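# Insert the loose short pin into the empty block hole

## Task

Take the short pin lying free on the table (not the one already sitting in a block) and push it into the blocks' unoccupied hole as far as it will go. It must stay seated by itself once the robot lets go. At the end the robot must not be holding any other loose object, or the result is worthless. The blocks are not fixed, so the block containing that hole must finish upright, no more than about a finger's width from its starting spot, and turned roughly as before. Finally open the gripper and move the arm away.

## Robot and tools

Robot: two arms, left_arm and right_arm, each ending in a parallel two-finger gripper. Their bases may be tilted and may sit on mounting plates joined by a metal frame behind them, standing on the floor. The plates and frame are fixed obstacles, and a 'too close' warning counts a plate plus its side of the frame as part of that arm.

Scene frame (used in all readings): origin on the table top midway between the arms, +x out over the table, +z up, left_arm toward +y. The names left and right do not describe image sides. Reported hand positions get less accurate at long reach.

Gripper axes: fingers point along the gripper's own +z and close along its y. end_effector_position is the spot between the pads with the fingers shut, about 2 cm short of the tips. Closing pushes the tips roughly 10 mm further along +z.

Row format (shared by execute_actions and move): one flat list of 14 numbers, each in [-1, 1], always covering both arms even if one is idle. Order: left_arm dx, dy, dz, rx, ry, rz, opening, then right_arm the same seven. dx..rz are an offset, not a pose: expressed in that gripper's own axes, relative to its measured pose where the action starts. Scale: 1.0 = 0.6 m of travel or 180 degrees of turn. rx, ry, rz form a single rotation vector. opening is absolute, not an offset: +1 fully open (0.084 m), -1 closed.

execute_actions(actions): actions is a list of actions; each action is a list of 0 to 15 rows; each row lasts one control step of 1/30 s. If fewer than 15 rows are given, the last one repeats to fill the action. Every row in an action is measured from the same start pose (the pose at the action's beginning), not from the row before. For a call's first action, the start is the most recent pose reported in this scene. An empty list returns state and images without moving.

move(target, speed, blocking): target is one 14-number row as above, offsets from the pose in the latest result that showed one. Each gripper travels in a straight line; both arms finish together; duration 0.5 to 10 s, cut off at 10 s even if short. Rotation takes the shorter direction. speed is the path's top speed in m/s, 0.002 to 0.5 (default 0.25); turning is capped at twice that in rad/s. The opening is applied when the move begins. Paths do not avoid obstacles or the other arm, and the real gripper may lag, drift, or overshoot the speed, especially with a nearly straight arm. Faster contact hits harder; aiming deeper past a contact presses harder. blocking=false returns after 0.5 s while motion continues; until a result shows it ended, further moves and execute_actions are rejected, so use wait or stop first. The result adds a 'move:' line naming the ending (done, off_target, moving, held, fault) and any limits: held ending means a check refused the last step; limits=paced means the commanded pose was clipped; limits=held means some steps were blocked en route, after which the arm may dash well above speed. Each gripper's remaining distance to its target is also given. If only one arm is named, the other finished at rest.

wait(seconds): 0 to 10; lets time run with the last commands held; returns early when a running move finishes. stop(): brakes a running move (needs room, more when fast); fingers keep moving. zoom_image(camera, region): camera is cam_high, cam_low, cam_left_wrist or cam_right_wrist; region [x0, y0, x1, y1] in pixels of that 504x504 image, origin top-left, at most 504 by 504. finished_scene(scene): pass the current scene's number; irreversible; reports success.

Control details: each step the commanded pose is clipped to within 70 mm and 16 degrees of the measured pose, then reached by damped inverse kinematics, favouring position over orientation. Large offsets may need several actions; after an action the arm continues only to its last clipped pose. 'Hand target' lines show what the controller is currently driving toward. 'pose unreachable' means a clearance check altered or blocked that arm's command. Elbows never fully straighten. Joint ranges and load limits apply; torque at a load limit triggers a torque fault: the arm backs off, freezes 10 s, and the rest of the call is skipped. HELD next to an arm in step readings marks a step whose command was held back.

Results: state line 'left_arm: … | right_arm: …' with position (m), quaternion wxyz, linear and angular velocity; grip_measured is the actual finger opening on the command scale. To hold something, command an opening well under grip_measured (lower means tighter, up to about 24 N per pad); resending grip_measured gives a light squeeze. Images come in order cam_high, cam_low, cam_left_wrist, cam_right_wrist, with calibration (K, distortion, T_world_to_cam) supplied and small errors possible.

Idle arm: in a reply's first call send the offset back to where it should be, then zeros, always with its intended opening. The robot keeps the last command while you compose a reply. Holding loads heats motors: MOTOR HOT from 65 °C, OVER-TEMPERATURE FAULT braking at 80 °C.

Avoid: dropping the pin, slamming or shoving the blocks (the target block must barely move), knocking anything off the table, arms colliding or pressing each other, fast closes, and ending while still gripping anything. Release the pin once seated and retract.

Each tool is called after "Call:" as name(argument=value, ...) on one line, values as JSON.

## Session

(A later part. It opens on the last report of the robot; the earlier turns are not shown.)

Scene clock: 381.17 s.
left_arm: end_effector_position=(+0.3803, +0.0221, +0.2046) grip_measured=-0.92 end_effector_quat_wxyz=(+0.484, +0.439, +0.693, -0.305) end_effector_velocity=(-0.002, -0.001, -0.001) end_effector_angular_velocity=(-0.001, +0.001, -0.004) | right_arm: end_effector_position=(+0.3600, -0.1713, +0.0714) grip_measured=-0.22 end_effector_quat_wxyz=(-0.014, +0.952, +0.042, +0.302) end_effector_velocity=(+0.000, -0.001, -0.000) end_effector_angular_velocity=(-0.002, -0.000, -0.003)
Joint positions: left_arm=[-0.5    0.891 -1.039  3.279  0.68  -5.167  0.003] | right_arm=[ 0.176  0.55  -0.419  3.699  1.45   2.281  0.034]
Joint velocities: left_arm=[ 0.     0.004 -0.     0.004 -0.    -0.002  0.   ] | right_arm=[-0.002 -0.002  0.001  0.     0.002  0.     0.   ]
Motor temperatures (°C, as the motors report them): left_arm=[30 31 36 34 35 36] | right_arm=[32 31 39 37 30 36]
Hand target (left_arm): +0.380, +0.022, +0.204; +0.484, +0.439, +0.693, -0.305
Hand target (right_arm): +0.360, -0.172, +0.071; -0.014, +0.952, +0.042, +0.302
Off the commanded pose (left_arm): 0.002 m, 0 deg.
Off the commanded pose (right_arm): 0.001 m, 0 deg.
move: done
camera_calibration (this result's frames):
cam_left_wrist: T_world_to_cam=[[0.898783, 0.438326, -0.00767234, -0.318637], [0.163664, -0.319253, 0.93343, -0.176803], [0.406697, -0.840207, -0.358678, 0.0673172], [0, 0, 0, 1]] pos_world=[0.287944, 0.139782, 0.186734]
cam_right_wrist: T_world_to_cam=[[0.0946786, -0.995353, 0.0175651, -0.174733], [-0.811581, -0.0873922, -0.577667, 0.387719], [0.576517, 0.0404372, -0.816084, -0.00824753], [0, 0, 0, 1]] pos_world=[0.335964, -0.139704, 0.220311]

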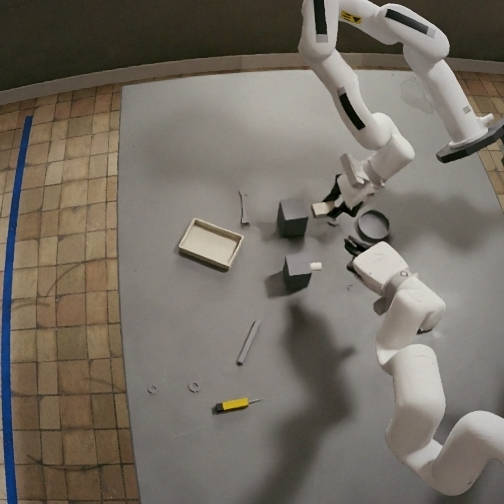

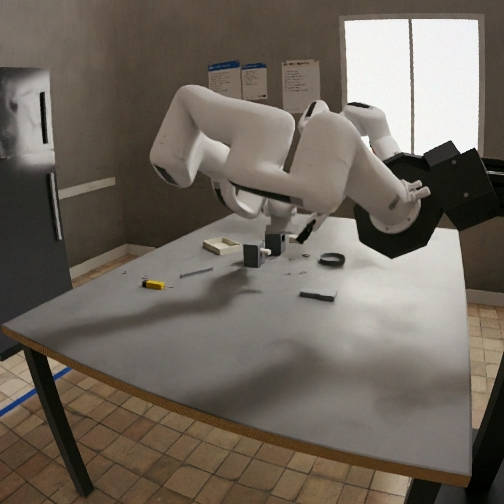

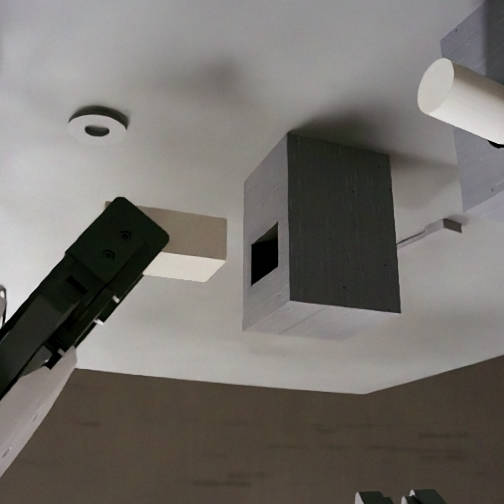

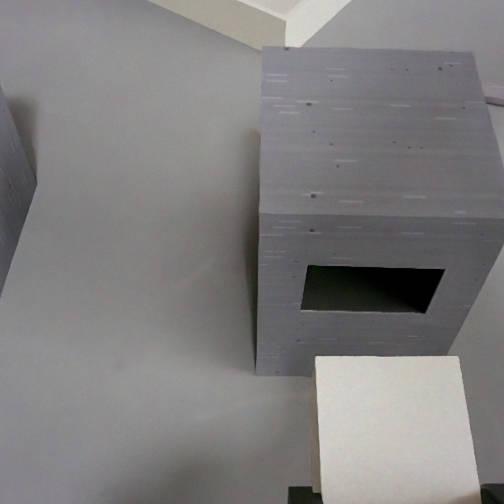

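Call:
execute_actions(actions=[])

Call:
zoom_image(camera="cam_right_wrist", region=[240, 190, 504, 454])

Call:
zoom_image(camera="cam_right_wrist", region=[240, 30, 504, 294])

Call:
zoom_image(camera="cam_left_wrist", region=[90, 120, 320, 350])

Scene clock: 385.77 s.
left_arm: end_effector_position=(+0.3800, +0.0219, +0.2045) grip_measured=-0.92 end_effector_quat_wxyz=(+0.484, +0.439, +0.693, -0.305) end_effector_velocity=(+0.000, +0.000, +0.000) end_effector_angular_velocity=(-0.000, -0.001, -0.000) | right_arm: end_effector_position=(+0.3601, -0.1715, +0.0714) grip_measured=-0.22 end_effector_quat_wxyz=(-0.014, +0.952, +0.042, +0.302) end_effector_velocity=(-0.001, +0.001, +0.000) end_effector_angular_velocity=(+0.001, +0.002, +0.004)
Joint positions: left_arm=[-0.5    0.892 -1.04   3.279  0.68  -5.167  0.003] | right_arm=[ 0.176  0.549 -0.419  3.699  1.45   2.281  0.034]
Joint velocities: left_arm=[-0.    -0.    -0.001  0.001 -0.001  0.    -0.   ] | right_arm=[ 0.     0.001  0.001 -0.001 -0.002 -0.001 -0.   ]
Motor temperatures (°C, as the motors report them): left_arm=[30 31 36 34 35 36] | right_arm=[32 31 39 37 30 36]
Hand target (left_arm): +0.380, +0.022, +0.204; +0.484, +0.439, +0.693, -0.305
Hand target (right_arm): +0.360, -0.172, +0.071; -0.014, +0.952, +0.042, +0.302
Off the commanded pose (left_arm): 0.002 m, 0 deg.
Off the commanded pose (right_arm): 0.001 m, 0 deg.
camera_calibration (this result's frames):
cam_left_wrist: T_world_to_cam=[[0.899064, 0.437749, -0.0076628, -0.318387], [0.163393, -0.319242, 0.933481, -0.176612], [0.406184, -0.840512, -0.358545, 0.067365], [0, 0, 0, 1]] pos_world=[0.287746, 0.139613, 0.186578]
cam_right_wrist: T_world_to_cam=[[0.0940459, -0.995409, 0.0178057, -0.174807], [-0.81157, -0.0870114, -0.57774, 0.387874], [0.576637, 0.0398835, -0.816027, -0.00847035], [0, 0, 0, 1]] pos_world=[0.336111, -0.139917, 0.220291]

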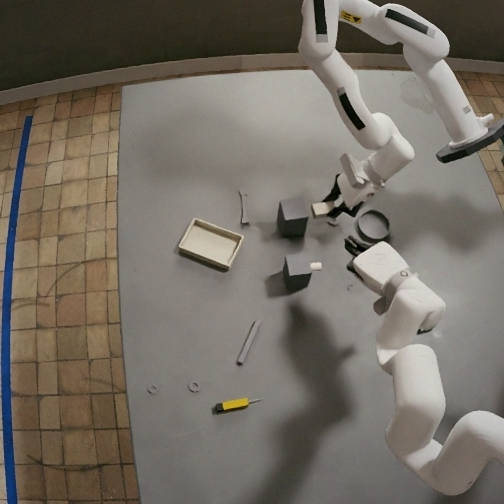

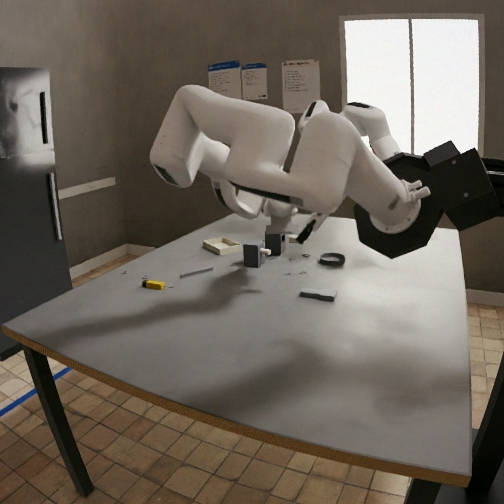

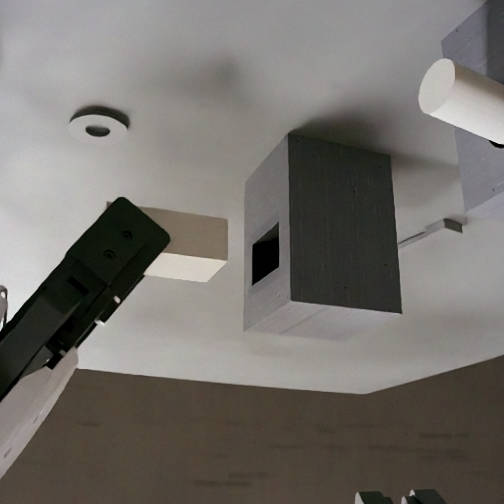

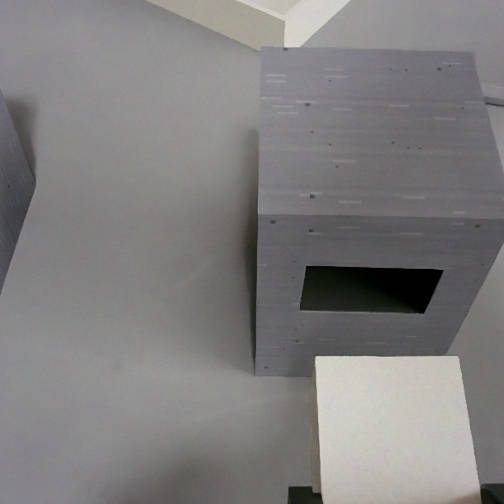

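Region (240, 190, 504, 454) of cam_right_wrist's 504x504 image, scaled by 1.909, with more detail than that image has.

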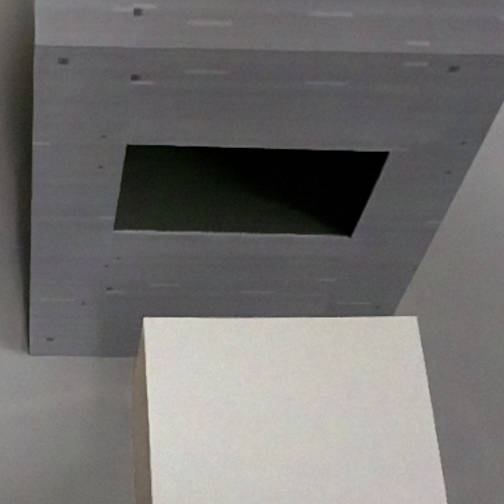

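Region (240, 30, 504, 294) of cam_right_wrist's 504x504 image, scaled by 1.909, with more detail than that image has.

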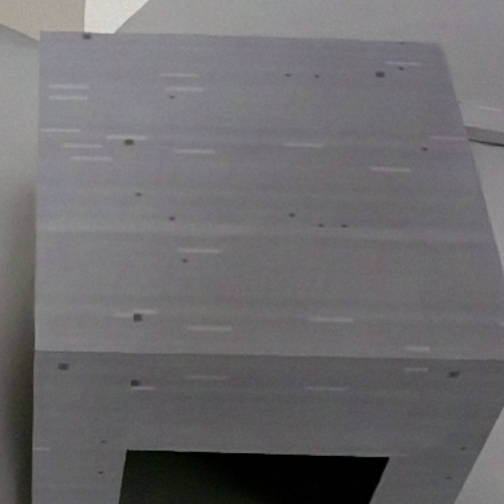

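Region (90, 120, 320, 350) of cam_left_wrist's 504x504 image, scaled by 2.191, with more detail than that image has.

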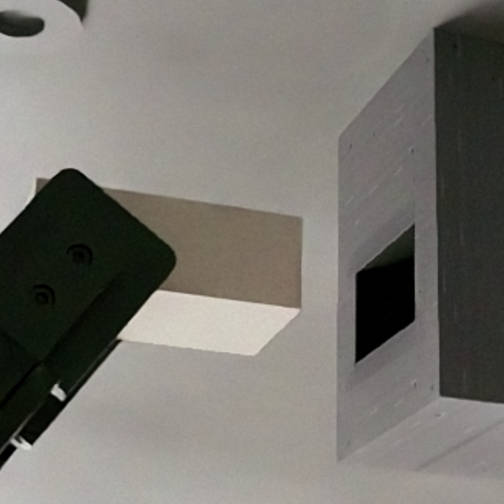

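Call:
zoom_image(camera="cam_right_wrist", region=[250, 200, 370, 380])

Call:
zoom_image(camera="cam_right_wrist", region=[384, 200, 504, 380])

Call:
zoom_image(camera="cam_left_wrist", region=[190, 200, 300, 310])

Region (250, 200, 370, 380) of cam_right_wrist's 504x504 image, scaled by 2.800, with more detail than that image has.

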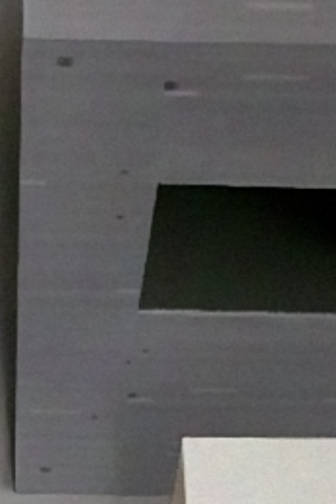

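Region (384, 200, 504, 380) of cam_right_wrist's 504x504 image, scaled by 2.800, with more detail than that image has.

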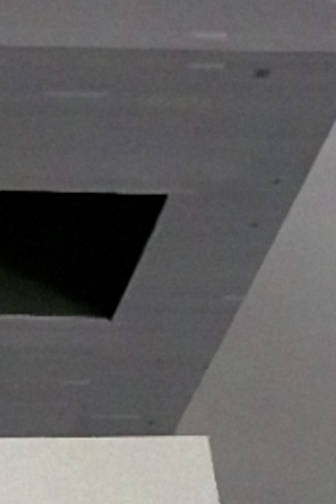

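Region (190, 200, 300, 310) of cam_left_wrist's 504x504 image, scaled by 4.582, with more detail than that image has.

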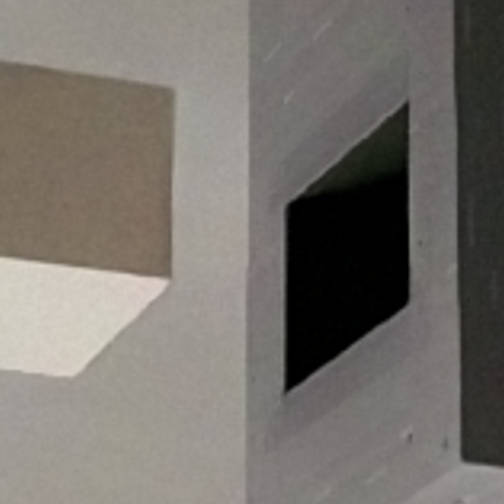

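Call:
move(target=[0, 0, 0, 0, 0, 0, -0.9, 0.0264, -0.001367, 0.023293, 0.004751, 0.001667, 0.005795, -1], speed=0.06)

Scene clock: 506.50 s.
left_arm: end_effector_position=(+0.3800, +0.0219, +0.2045) grip_measured=-0.92 end_effector_quat_wxyz=(+0.484, +0.439, +0.693, -0.305) end_effector_velocity=(+0.000, +0.000, +0.000) end_effector_angular_velocity=(+0.000, +0.000, +0.000) | right_arm: end_effector_position=(+0.3807, -0.1688, +0.0690) grip_measured=-0.22 end_effector_quat_wxyz=(-0.024, +0.952, +0.035, +0.304) end_effector_velocity=(-0.002, +0.001, -0.000) end_effector_angular_velocity=(+0.002, +0.004, +0.004)
Joint positions: left_arm=[-0.5    0.892 -1.04   3.279  0.68  -5.167  0.003] | right_arm=[ 0.164  0.526 -0.462  3.679  1.386  2.266  0.034]
Joint velocities: left_arm=[-0.    -0.    -0.    -0.    -0.001 -0.    -0.   ] | right_arm=[ 0.     0.001  0.002 -0.    -0.003 -0.001 -0.   ]
Motor temperatures (°C, as the motors report them): left_arm=[30 31 35 34 35 36] | right_arm=[32 31 39 37 30 36]
Hand target (left_arm): +0.380, +0.022, +0.204; +0.484, +0.439, +0.693, -0.305
Hand target (right_arm): +0.381, -0.169, +0.069; -0.024, +0.952, +0.035, +0.304
Off the commanded pose (left_arm): 0.000 m, 0 deg.
Off the commanded pose (right_arm): 0.000 m, 0 deg.
move: done
camera_calibration (this result's frames):
cam_left_wrist: T_world_to_cam=[[0.899065, 0.437749, -0.00766283, -0.318387], [0.163393, -0.319242, 0.933481, -0.176612], [0.406184, -0.840512, -0.358545, 0.0673651], [0, 0, 0, 1]] pos_world=[0.287745, 0.139613, 0.186578]
cam_right_wrist: T_world_to_cam=[[0.0880214, -0.996107, -0.00480122, -0.170255], [-0.810376, -0.0688047, -0.581857, 0.40634], [0.579261, 0.0551066, -0.813277, -0.0210183], [0, 0, 0, 1]] pos_world=[0.356449, -0.140476, 0.218521]

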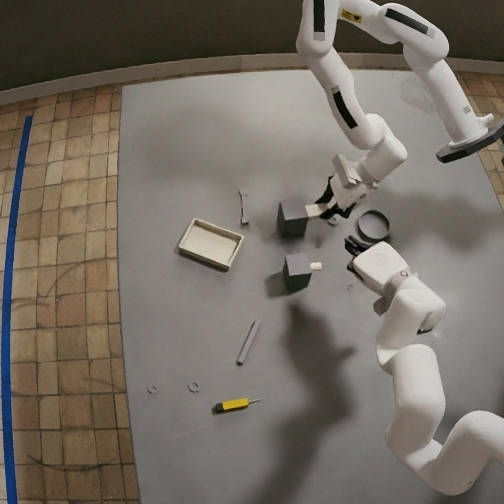

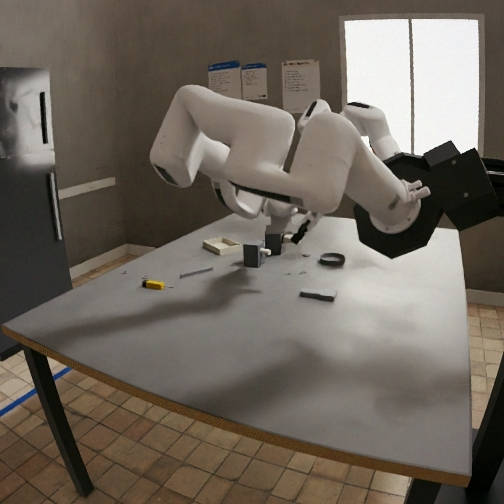

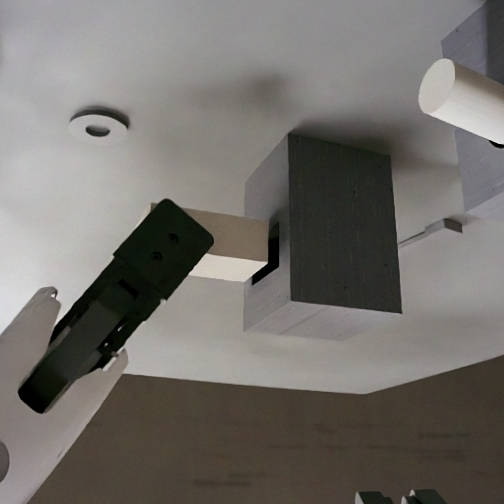

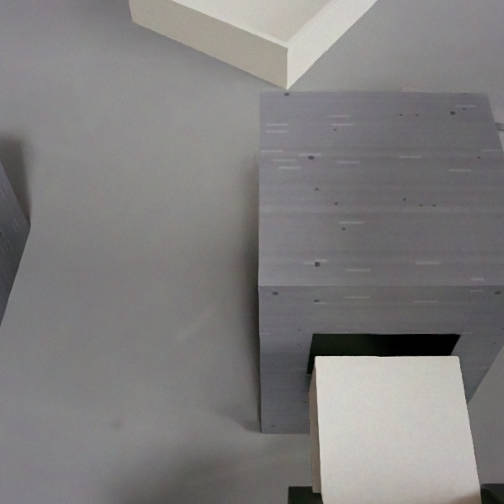

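Call:
execute_actions(actions=[])

Call:
zoom_image(camera="cam_right_wrist", region=[295, 310, 475, 400])

Call:
zoom_image(camera="cam_left_wrist", region=[200, 200, 300, 300])

Scene clock: 510.50 s.
left_arm: end_effector_position=(+0.3800, +0.0219, +0.2045) grip_measured=-0.92 end_effector_quat_wxyz=(+0.484, +0.439, +0.693, -0.305) end_effector_velocity=(-0.001, -0.000, -0.000) end_effector_angular_velocity=(+0.001, +0.001, -0.001) | right_arm: end_effector_position=(+0.3809, -0.1689, +0.0690) grip_measured=-0.22 end_effector_quat_wxyz=(-0.024, +0.952, +0.035, +0.304) end_effector_velocity=(+0.000, +0.000, -0.000) end_effector_angular_velocity=(+0.002, -0.000, -0.002)
Joint positions: left_arm=[-0.5    0.892 -1.04   3.279  0.68  -5.167  0.003] | right_arm=[ 0.164  0.526 -0.462  3.679  1.386  2.266  0.034]
Joint velocities: left_arm=[-0.     0.001  0.001 -0.001  0.     0.001 -0.   ] | right_arm=[-0.     0.001 -0.    -0.001  0.     0.002 -0.   ]
Motor temperatures (°C, as the motors report them): left_arm=[30 31 35 34 35 36] | right_arm=[32 31 39 37 30 36]
Hand target (left_arm): +0.380, +0.022, +0.204; +0.484, +0.439, +0.693, -0.305
Hand target (right_arm): +0.381, -0.169, +0.069; -0.024, +0.952, +0.035, +0.304
Off the commanded pose (left_arm): 0.000 m, 0 deg.
Off the commanded pose (right_arm): 0.000 m, 0 deg.
camera_calibration (this result's frames):
cam_left_wrist: T_world_to_cam=[[0.899064, 0.437749, -0.00766282, -0.318387], [0.163393, -0.319242, 0.933481, -0.176612], [0.406184, -0.840512, -0.358545, 0.067365], [0, 0, 0, 1]] pos_world=[0.287746, 0.139613, 0.186578]
cam_right_wrist: T_world_to_cam=[[0.0877244, -0.996133, -0.00474557, -0.170216], [-0.810239, -0.0685806, -0.582073, 0.406521], [0.579497, 0.054907, -0.813123, -0.0212847], [0, 0, 0, 1]] pos_world=[0.356646, -0.14051, 0.21851]

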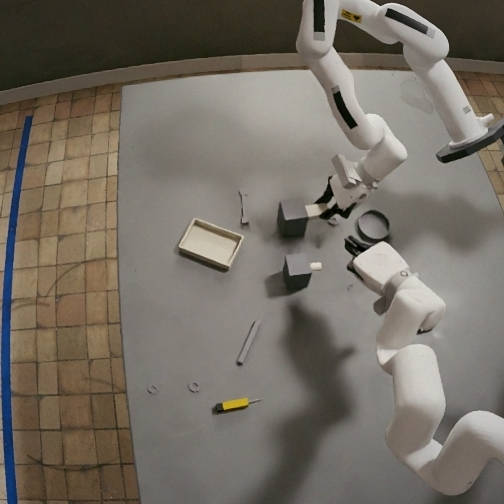

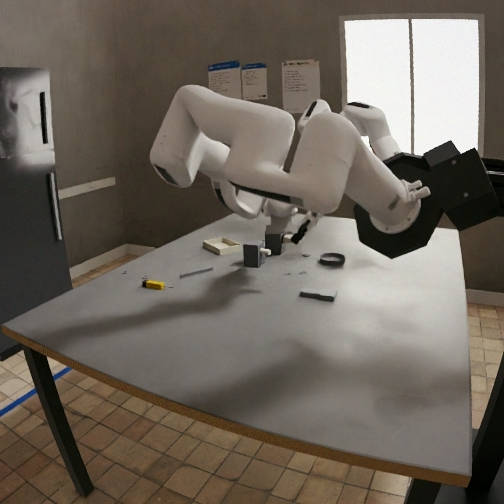

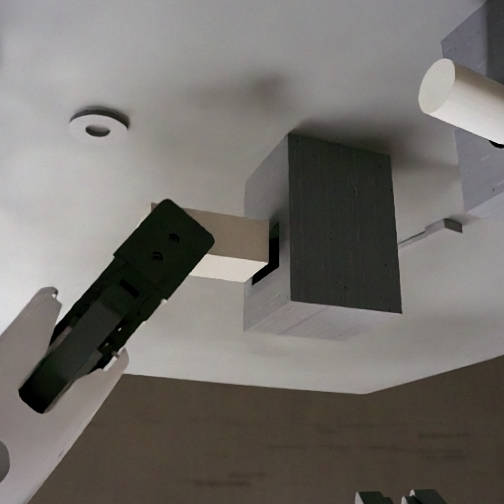

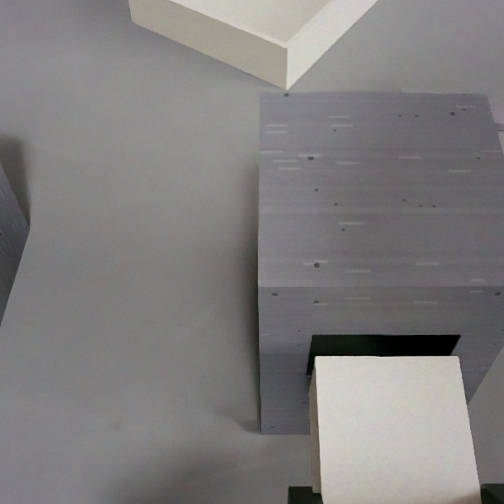

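Region (295, 310, 475, 400) of cam_right_wrist's 504x504 image, scaled by 2.800, with more detail than that image has.

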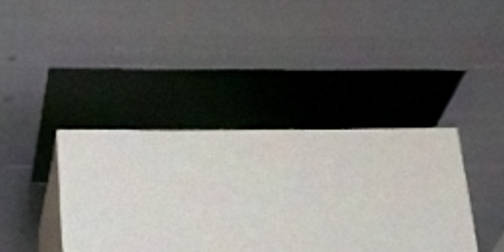

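Region (200, 200, 300, 300) of cam_left_wrist's 504x504 image, scaled by 5.040, with more detail than that image has.

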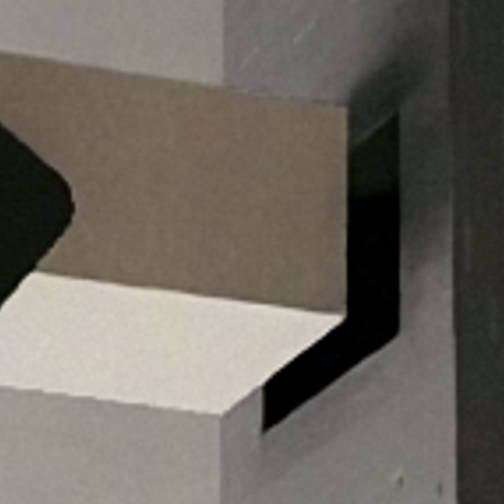

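Call:
zoom_image(camera="cam_left_wrist", region=[250, 205, 290, 245])

Call:
zoom_image(camera="cam_left_wrist", region=[236, 248, 286, 298])

Call:
zoom_image(camera="cam_right_wrist", region=[295, 325, 355, 405])

Call:
zoom_image(camera="cam_right_wrist", region=[420, 325, 480, 405])

Region (250, 205, 290, 245) of cam_left_wrist's 504x504 image, scaled by 12.600, with more detail than that image has.

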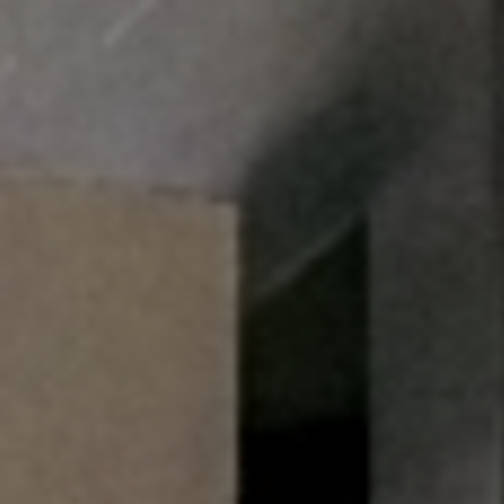

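Region (236, 248, 286, 298) of cam_left_wrist's 504x504 image, scaled by 10.080, with more detail than that image has.

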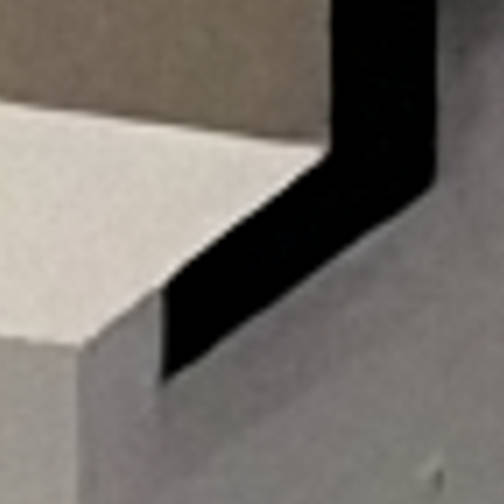

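Region (295, 325, 355, 405) of cam_right_wrist's 504x504 image, scaled by 6.300, with more detail than that image has; it fills the left 378 columns of this view, and the rest is white.

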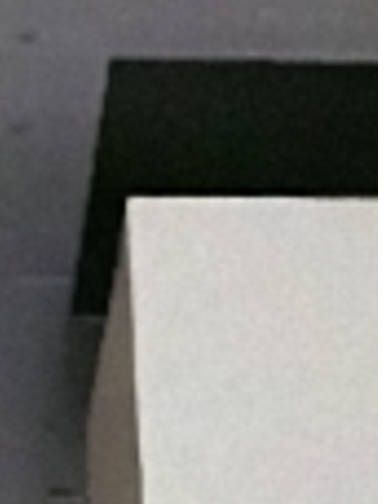

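Region (420, 325, 480, 405) of cam_right_wrist's 504x504 image, scaled by 6.300, with more detail than that image has; it fills the left 378 columns of this view, and the rest is white.

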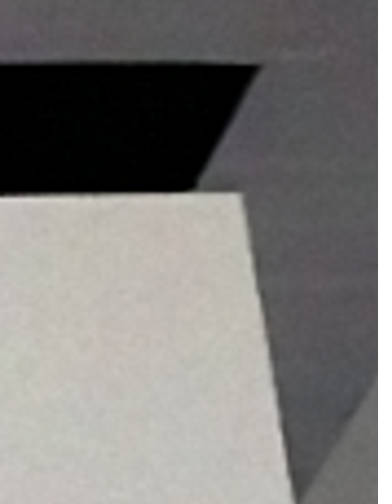

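Call:
move(target=[0, 0, 0, 0, 0, 0, -0.9, 0.005158, 0.000633, 0.002807, 0.00091, 0, 0.00064, -1], speed=0.02)

Call:
zoom_image(camera="cam_left_wrist", region=[220, 210, 300, 290])

Call:
zoom_image(camera="cam_right_wrist", region=[295, 320, 475, 410])

Scene clock: 556.97 s.
left_arm: end_effector_position=(+0.3800, +0.0219, +0.2045) grip_measured=-0.92 end_effector_quat_wxyz=(+0.484, +0.439, +0.693, -0.305) end_effector_velocity=(+0.001, +0.000, +0.000) end_effector_angular_velocity=(-0.001, -0.001, +0.002) | right_arm: end_effector_position=(+0.3844, -0.1690, +0.0694) grip_measured=-0.22 end_effector_quat_wxyz=(-0.025, +0.952, +0.035, +0.304) end_effector_velocity=(-0.001, +0.001, -0.000) end_effector_angular_velocity=(+0.001, +0.003, +0.003)
Joint positions: left_arm=[-0.5    0.892 -1.04   3.279  0.68  -5.167  0.003] | right_arm=[ 0.163  0.518 -0.467  3.677  1.372  2.261  0.034]
Joint velocities: left_arm=[-0.    -0.001 -0.    -0.     0.001 -0.     0.   ] | right_arm=[-0.    -0.     0.001 -0.    -0.003 -0.001 -0.   ]
Motor temperatures (°C, as the motors report them): left_arm=[30 31 35 34 35 36] | right_arm=[32 31 39 37 30 36]
Hand target (left_arm): +0.380, +0.022, +0.204; +0.484, +0.439, +0.693, -0.305
Hand target (right_arm): +0.384, -0.169, +0.069; -0.025, +0.952, +0.035, +0.304
Off the commanded pose (left_arm): 0.000 m, 0 deg.
Off the commanded pose (right_arm): 0.000 m, 0 deg.
move: done
camera_calibration (this result's frames):
cam_left_wrist: T_world_to_cam=[[0.899064, 0.437749, -0.00766267, -0.318388], [0.163393, -0.319242, 0.933481, -0.176612], [0.406184, -0.840512, -0.358545, 0.0673649], [0, 0, 0, 1]] pos_world=[0.287746, 0.139613, 0.186578]
cam_right_wrist: T_world_to_cam=[[0.0877339, -0.99611, -0.00819608, -0.170386], [-0.810408, -0.0665886, -0.582069, 0.409988], [0.579259, 0.0577093, -0.813098, -0.0224255], [0, 0, 0, 1]] pos_world=[0.360197, -0.141129, 0.219011]

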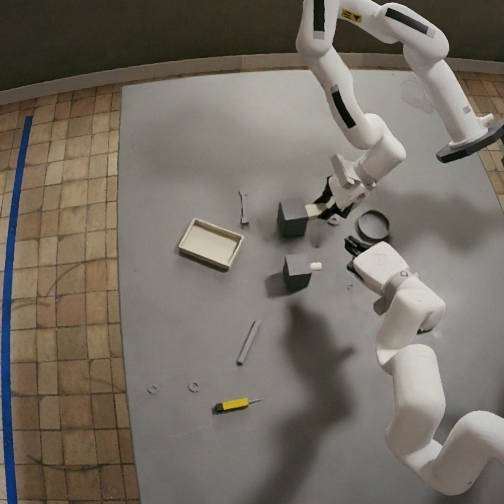

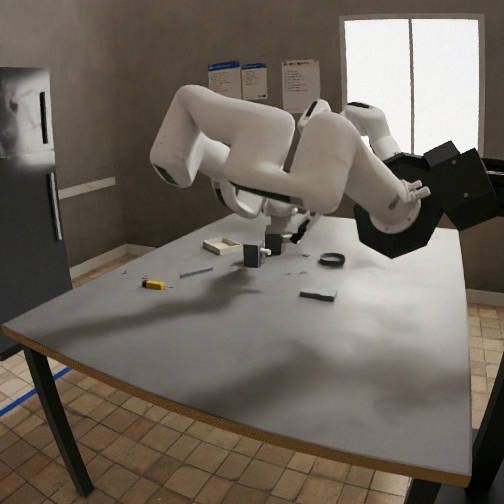

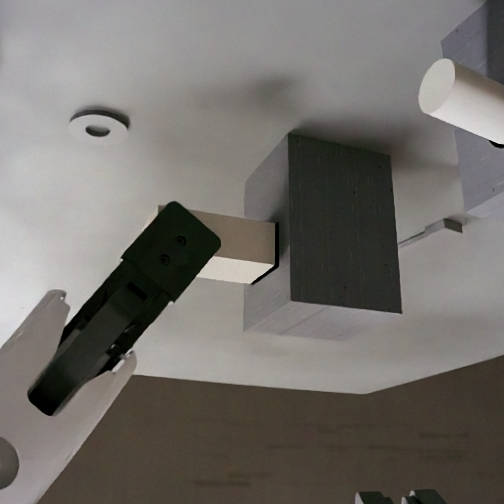

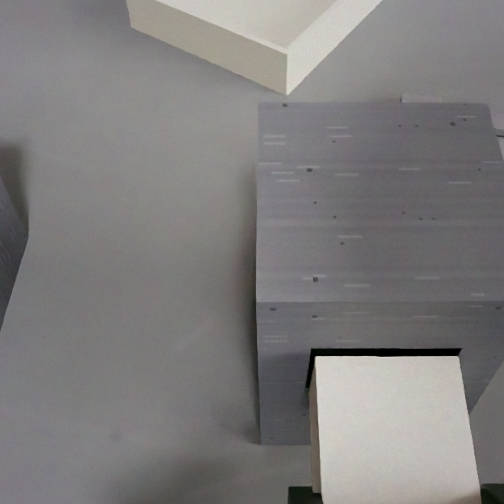

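Region (220, 210, 300, 290) of cam_left_wrist's 504x504 image, scaled by 6.300, with more detail than that image has.

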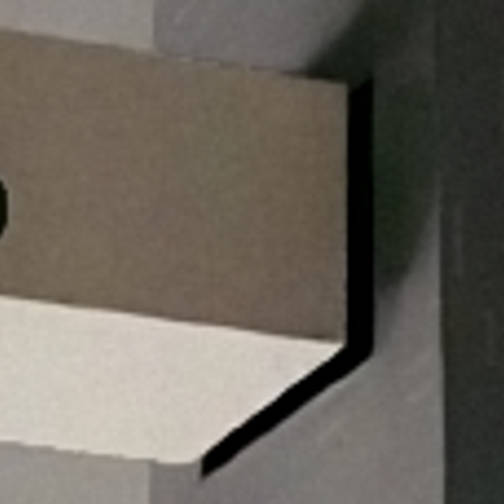

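Region (295, 320, 475, 410) of cam_right_wrist's 504x504 image, scaled by 2.800, with more detail than that image has.

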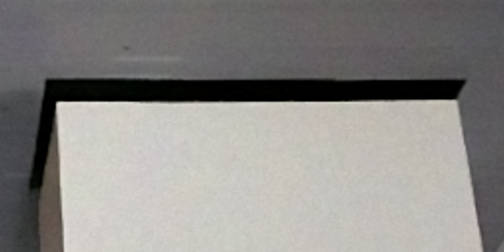

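Call:
move(target=[0, 0, 0, 0, 0, 0, -0.9, 0.030012, 0, 0.021065, 0, 0, 0, -1], speed=0.025)

Call:
zoom_image(camera="cam_left_wrist", region=[180, 120, 410, 350])

Call:
zoom_image(camera="cam_right_wrist", region=[264, 364, 504, 504])

Scene clock: 566.43 s.
left_arm: end_effector_position=(+0.3800, +0.0219, +0.2045) grip_measured=-0.92 end_effector_quat_wxyz=(+0.484, +0.439, +0.693, -0.305) end_effector_velocity=(-0.000, -0.000, +0.000) end_effector_angular_velocity=(+0.000, +0.002, +0.001) | right_arm: end_effector_position=(+0.4060, -0.1671, +0.0694) grip_measured=-0.22 end_effector_quat_wxyz=(-0.025, +0.952, +0.035, +0.303) end_effector_velocity=(+0.000, -0.000, +0.000) end_effector_angular_velocity=(-0.000, -0.000, +0.000)
Joint positions: left_arm=[-0.5    0.892 -1.04   3.279  0.68  -5.167  0.003] | right_arm=[ 0.171  0.502 -0.516  3.693  1.316  2.226  0.034]
Joint velocities: left_arm=[-0.001  0.    -0.    -0.002 -0.    -0.    -0.   ] | right_arm=[ 0.    -0.001  0.     0.    -0.    -0.001 -0.   ]
Motor temperatures (°C, as the motors report them): left_arm=[30 31 35 34 35 36] | right_arm=[32 31 39 37 30 36]
Hand target (left_arm): +0.380, +0.022, +0.204; +0.484, +0.439, +0.693, -0.305
Hand target (right_arm): +0.406, -0.167, +0.069; -0.025, +0.952, +0.035, +0.304
Off the commanded pose (left_arm): 0.000 m, 0 deg.
Off the commanded pose (right_arm): 0.000 m, 0 deg.
move: done
camera_calibration (this result's frames):
cam_left_wrist: T_world_to_cam=[[0.899064, 0.437749, -0.00766268, -0.318388], [0.163393, -0.319242, 0.933481, -0.176612], [0.406184, -0.840512, -0.358545, 0.067365], [0, 0, 0, 1]] pos_world=[0.287746, 0.139613, 0.186578]
cam_right_wrist: T_world_to_cam=[[0.0881115, -0.996078, -0.00809717, -0.170607], [-0.810761, -0.0669914, -0.581531, 0.427589], [0.578708, 0.0578045, -0.813484, -0.0347517], [0, 0, 0, 1]] pos_world=[0.381816, -0.139284, 0.219005]

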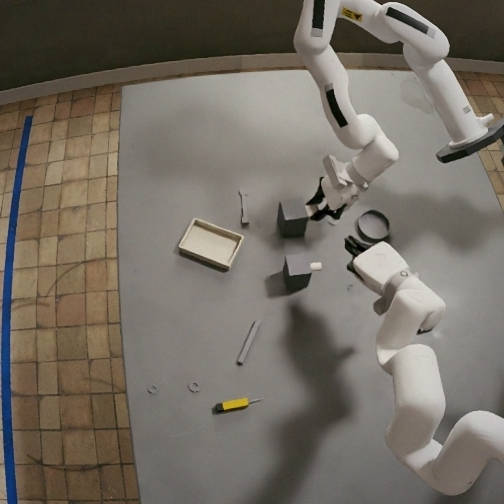

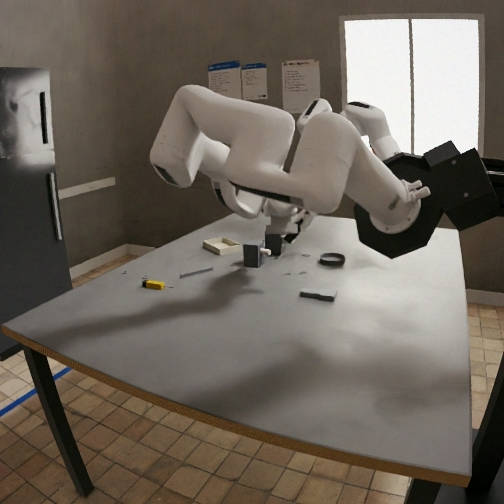

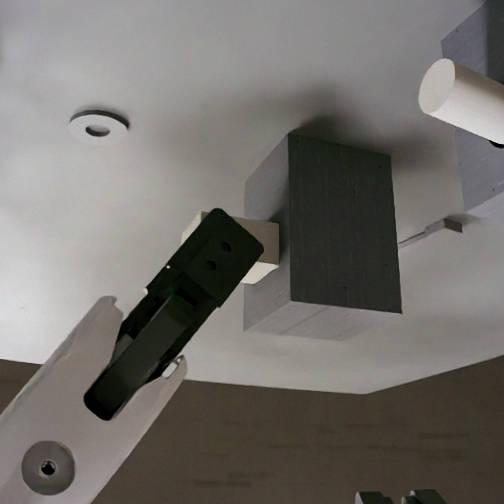

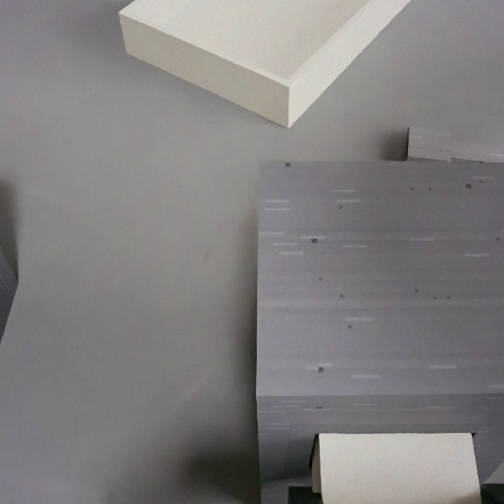

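Region (180, 120, 410, 350) of cam_left_wrist's 504x504 image, scaled by 2.191, with more detail than that image has.

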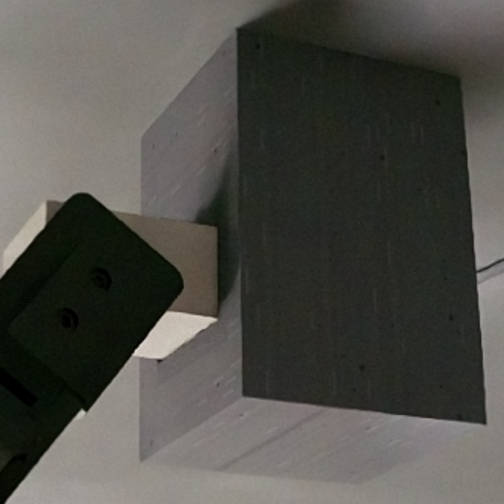

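Region (264, 364, 504, 504) of cam_right_wrist's 504x504 image, scaled by 2.100, with more detail than that image has; it fills the top 294 rows of this view, and the rest is white.

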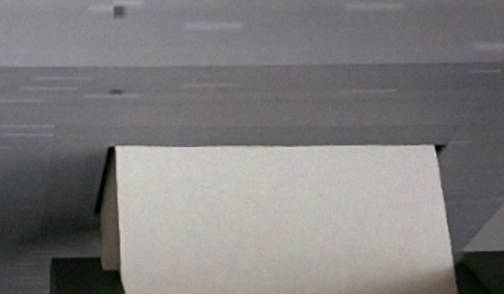

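Call:
move(target=[0, 0, 0, 0, 0, 0, -0.9, 0.00955, 0.0002, 0.0067, 0, 0, 0, -1], speed=0.018)

Call:
zoom_image(camera="cam_left_wrist", region=[180, 120, 410, 350])

Call:
zoom_image(camera="cam_right_wrist", region=[264, 364, 504, 504])

Scene clock: 589.37 s.
left_arm: end_effector_position=(+0.3800, +0.0219, +0.2045) grip_measured=-0.92 end_effector_quat_wxyz=(+0.484, +0.439, +0.693, -0.305) end_effector_velocity=(+0.001, +0.000, -0.000) end_effector_angular_velocity=(-0.000, -0.001, +0.001) | right_arm: end_effector_position=(+0.4129, -0.1664, +0.0693) grip_measured=-0.22 end_effector_quat_wxyz=(-0.026, +0.952, +0.035, +0.303) end_effector_velocity=(+0.000, -0.000, +0.001) end_effector_angular_velocity=(+0.000, -0.002, +0.001)
Joint positions: left_arm=[-0.5    0.892 -1.04   3.279  0.68  -5.167  0.003] | right_arm=[ 0.173  0.498 -0.532  3.698  1.299  2.215  0.034]
Joint velocities: left_arm=[ 0.001 -0.    -0.001  0.001  0.    -0.    -0.   ] | right_arm=[ 0.001 -0.002  0.002 -0.001  0.001  0.    -0.   ]
Motor temperatures (°C, as the motors report them): left_arm=[30 31 35 34 35 36] | right_arm=[32 31 39 37 30 36]
Hand target (left_arm): +0.380, +0.022, +0.204; +0.484, +0.439, +0.693, -0.305
Hand target (right_arm): +0.413, -0.167, +0.069; -0.025, +0.952, +0.035, +0.303
Off the commanded pose (left_arm): 0.000 m, 0 deg.
Off the commanded pose (right_arm): 0.000 m, 0 deg.
move: done
camera_calibration (this result's frames):
cam_left_wrist: T_world_to_cam=[[0.899064, 0.43775, -0.00766279, -0.318388], [0.163393, -0.319242, 0.933481, -0.176612], [0.406185, -0.840512, -0.358545, 0.0673649], [0, 0, 0, 1]] pos_world=[0.287746, 0.139613, 0.186578]
cam_right_wrist: T_world_to_cam=[[0.0886983, -0.996023, -0.00843787, -0.170739], [-0.810878, -0.0672859, -0.581334, 0.433182], [0.578454, 0.0584054, -0.813621, -0.0386058], [0, 0, 0, 1]] pos_world=[0.388734, -0.138658, 0.218973]

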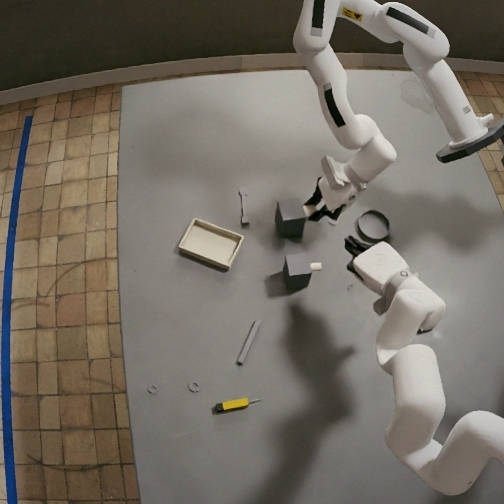

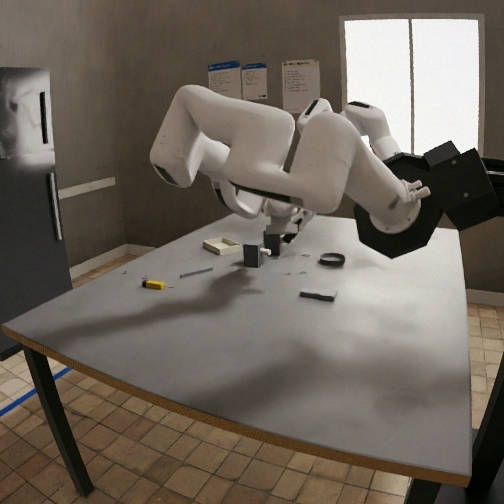

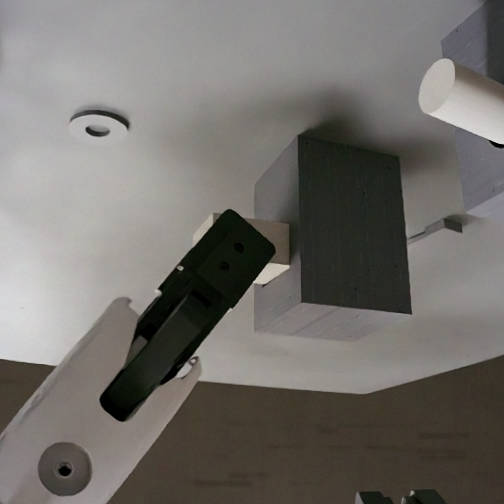

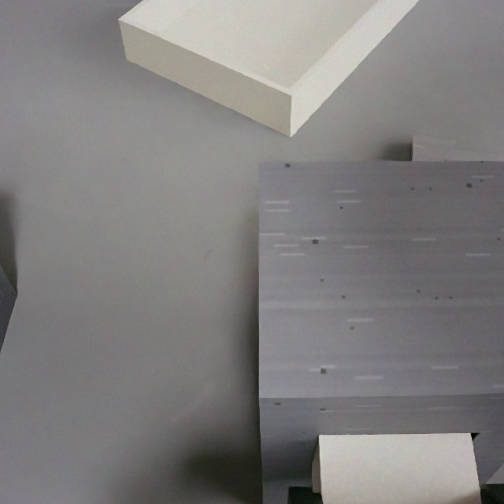

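Region (180, 120, 410, 350) of cam_left_wrist's 504x504 image, scaled by 2.191, with more detail than that image has.

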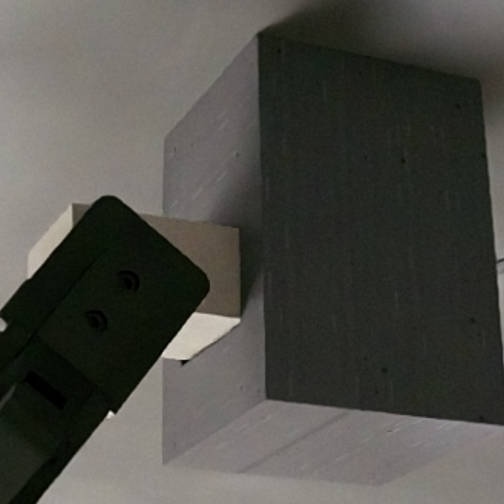

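Region (264, 364, 504, 504) of cam_right_wrist's 504x504 image, scaled by 2.100, with more detail than that image has; it fills the top 294 rows of this view, and the rest is white.

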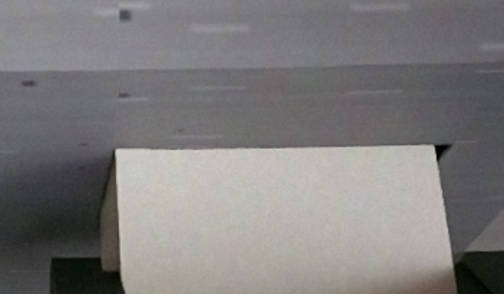

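Call:
zoom_image(camera="cam_left_wrist", region=[384, 20, 504, 230])

Call:
execute_actions(actions=[])

Call:
zoom_image(camera="cam_left_wrist", region=[230, 200, 320, 290])

Region (384, 20, 504, 230) of cam_left_wrist's 504x504 image, scaled by 2.400, with more detail than that image has; it fills the left 288 columns of this view, and the rest is white.

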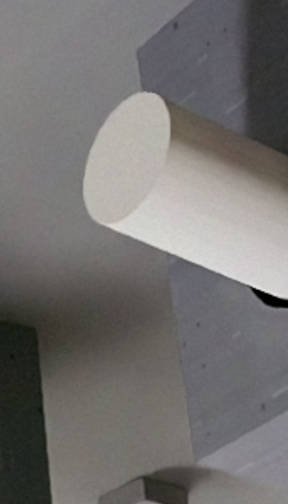

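Scene clock: 614.27 s.
left_arm: end_effector_position=(+0.3800, +0.0219, +0.2045) grip_measured=-0.92 end_effector_quat_wxyz=(+0.484, +0.439, +0.693, -0.305) end_effector_velocity=(+0.000, +0.000, +0.000) end_effector_angular_velocity=(-0.000, -0.000, +0.000) | right_arm: end_effector_position=(+0.4130, -0.1667, +0.0694) grip_measured=-0.22 end_effector_quat_wxyz=(-0.025, +0.952, +0.035, +0.303) end_effector_velocity=(-0.001, +0.000, -0.000) end_effector_angular_velocity=(+0.000, +0.001, +0.000)
Joint positions: left_arm=[-0.5    0.892 -1.04   3.279  0.68  -5.167  0.003] | right_arm=[ 0.173  0.497 -0.532  3.698  1.299  2.215  0.034]
Joint velocities: left_arm=[-0.    -0.     0.     0.001  0.    -0.    -0.   ] | right_arm=[ 0.     0.     0.001  0.001  0.     0.001 -0.   ]
Motor temperatures (°C, as the motors report them): left_arm=[30 31 35 34 35 36] | right_arm=[32 31 39 37 30 36]
Hand target (left_arm): +0.380, +0.022, +0.204; +0.484, +0.439, +0.693, -0.305
Hand target (right_arm): +0.413, -0.167, +0.069; -0.025, +0.952, +0.035, +0.303
Off the commanded pose (left_arm): 0.000 m, 0 deg.
Off the commanded pose (right_arm): 0.000 m, 0 deg.
camera_calibration (this result's frames):
cam_left_wrist: T_world_to_cam=[[0.899064, 0.437749, -0.00766276, -0.318387], [0.163393, -0.319242, 0.933481, -0.176612], [0.406184, -0.840512, -0.358545, 0.0673651], [0, 0, 0, 1]] pos_world=[0.287745, 0.139613, 0.186578]
cam_right_wrist: T_world_to_cam=[[0.0880837, -0.996081, -0.00801313, -0.170778], [-0.81076, -0.0670175, -0.58153, 0.433288], [0.578713, 0.05772, -0.813486, -0.0388337], [0, 0, 0, 1]] pos_world=[0.388809, -0.13883, 0.219011]

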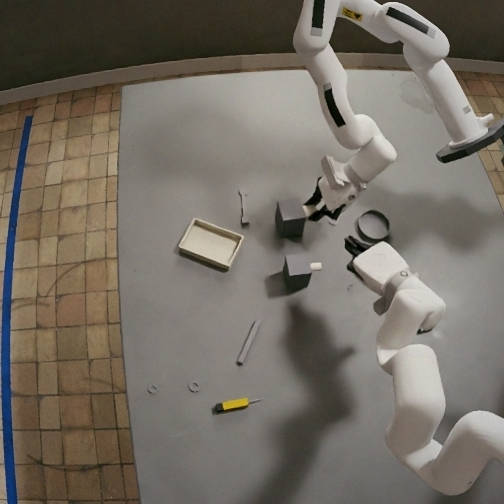

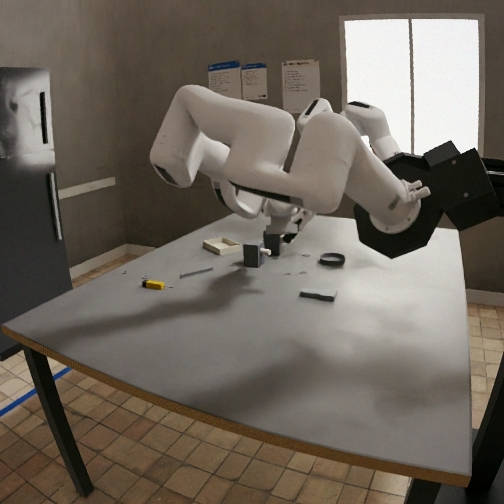

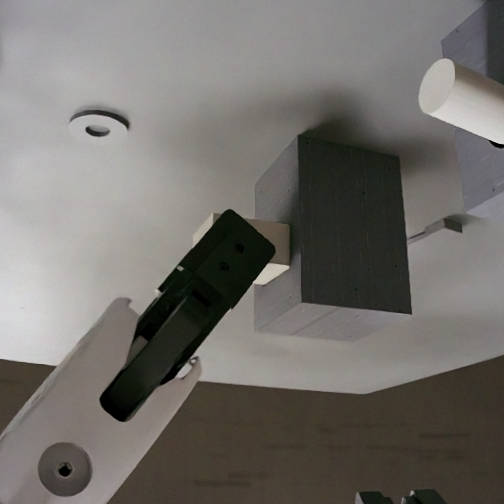

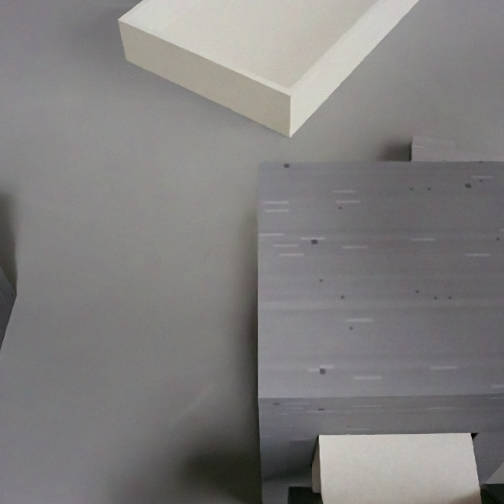

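Region (230, 200, 320, 290) of cam_left_wrist's 504x504 image, scaled by 5.600, with more detail than that image has.

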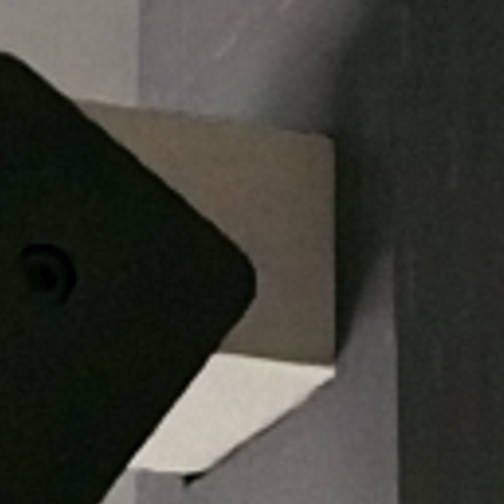

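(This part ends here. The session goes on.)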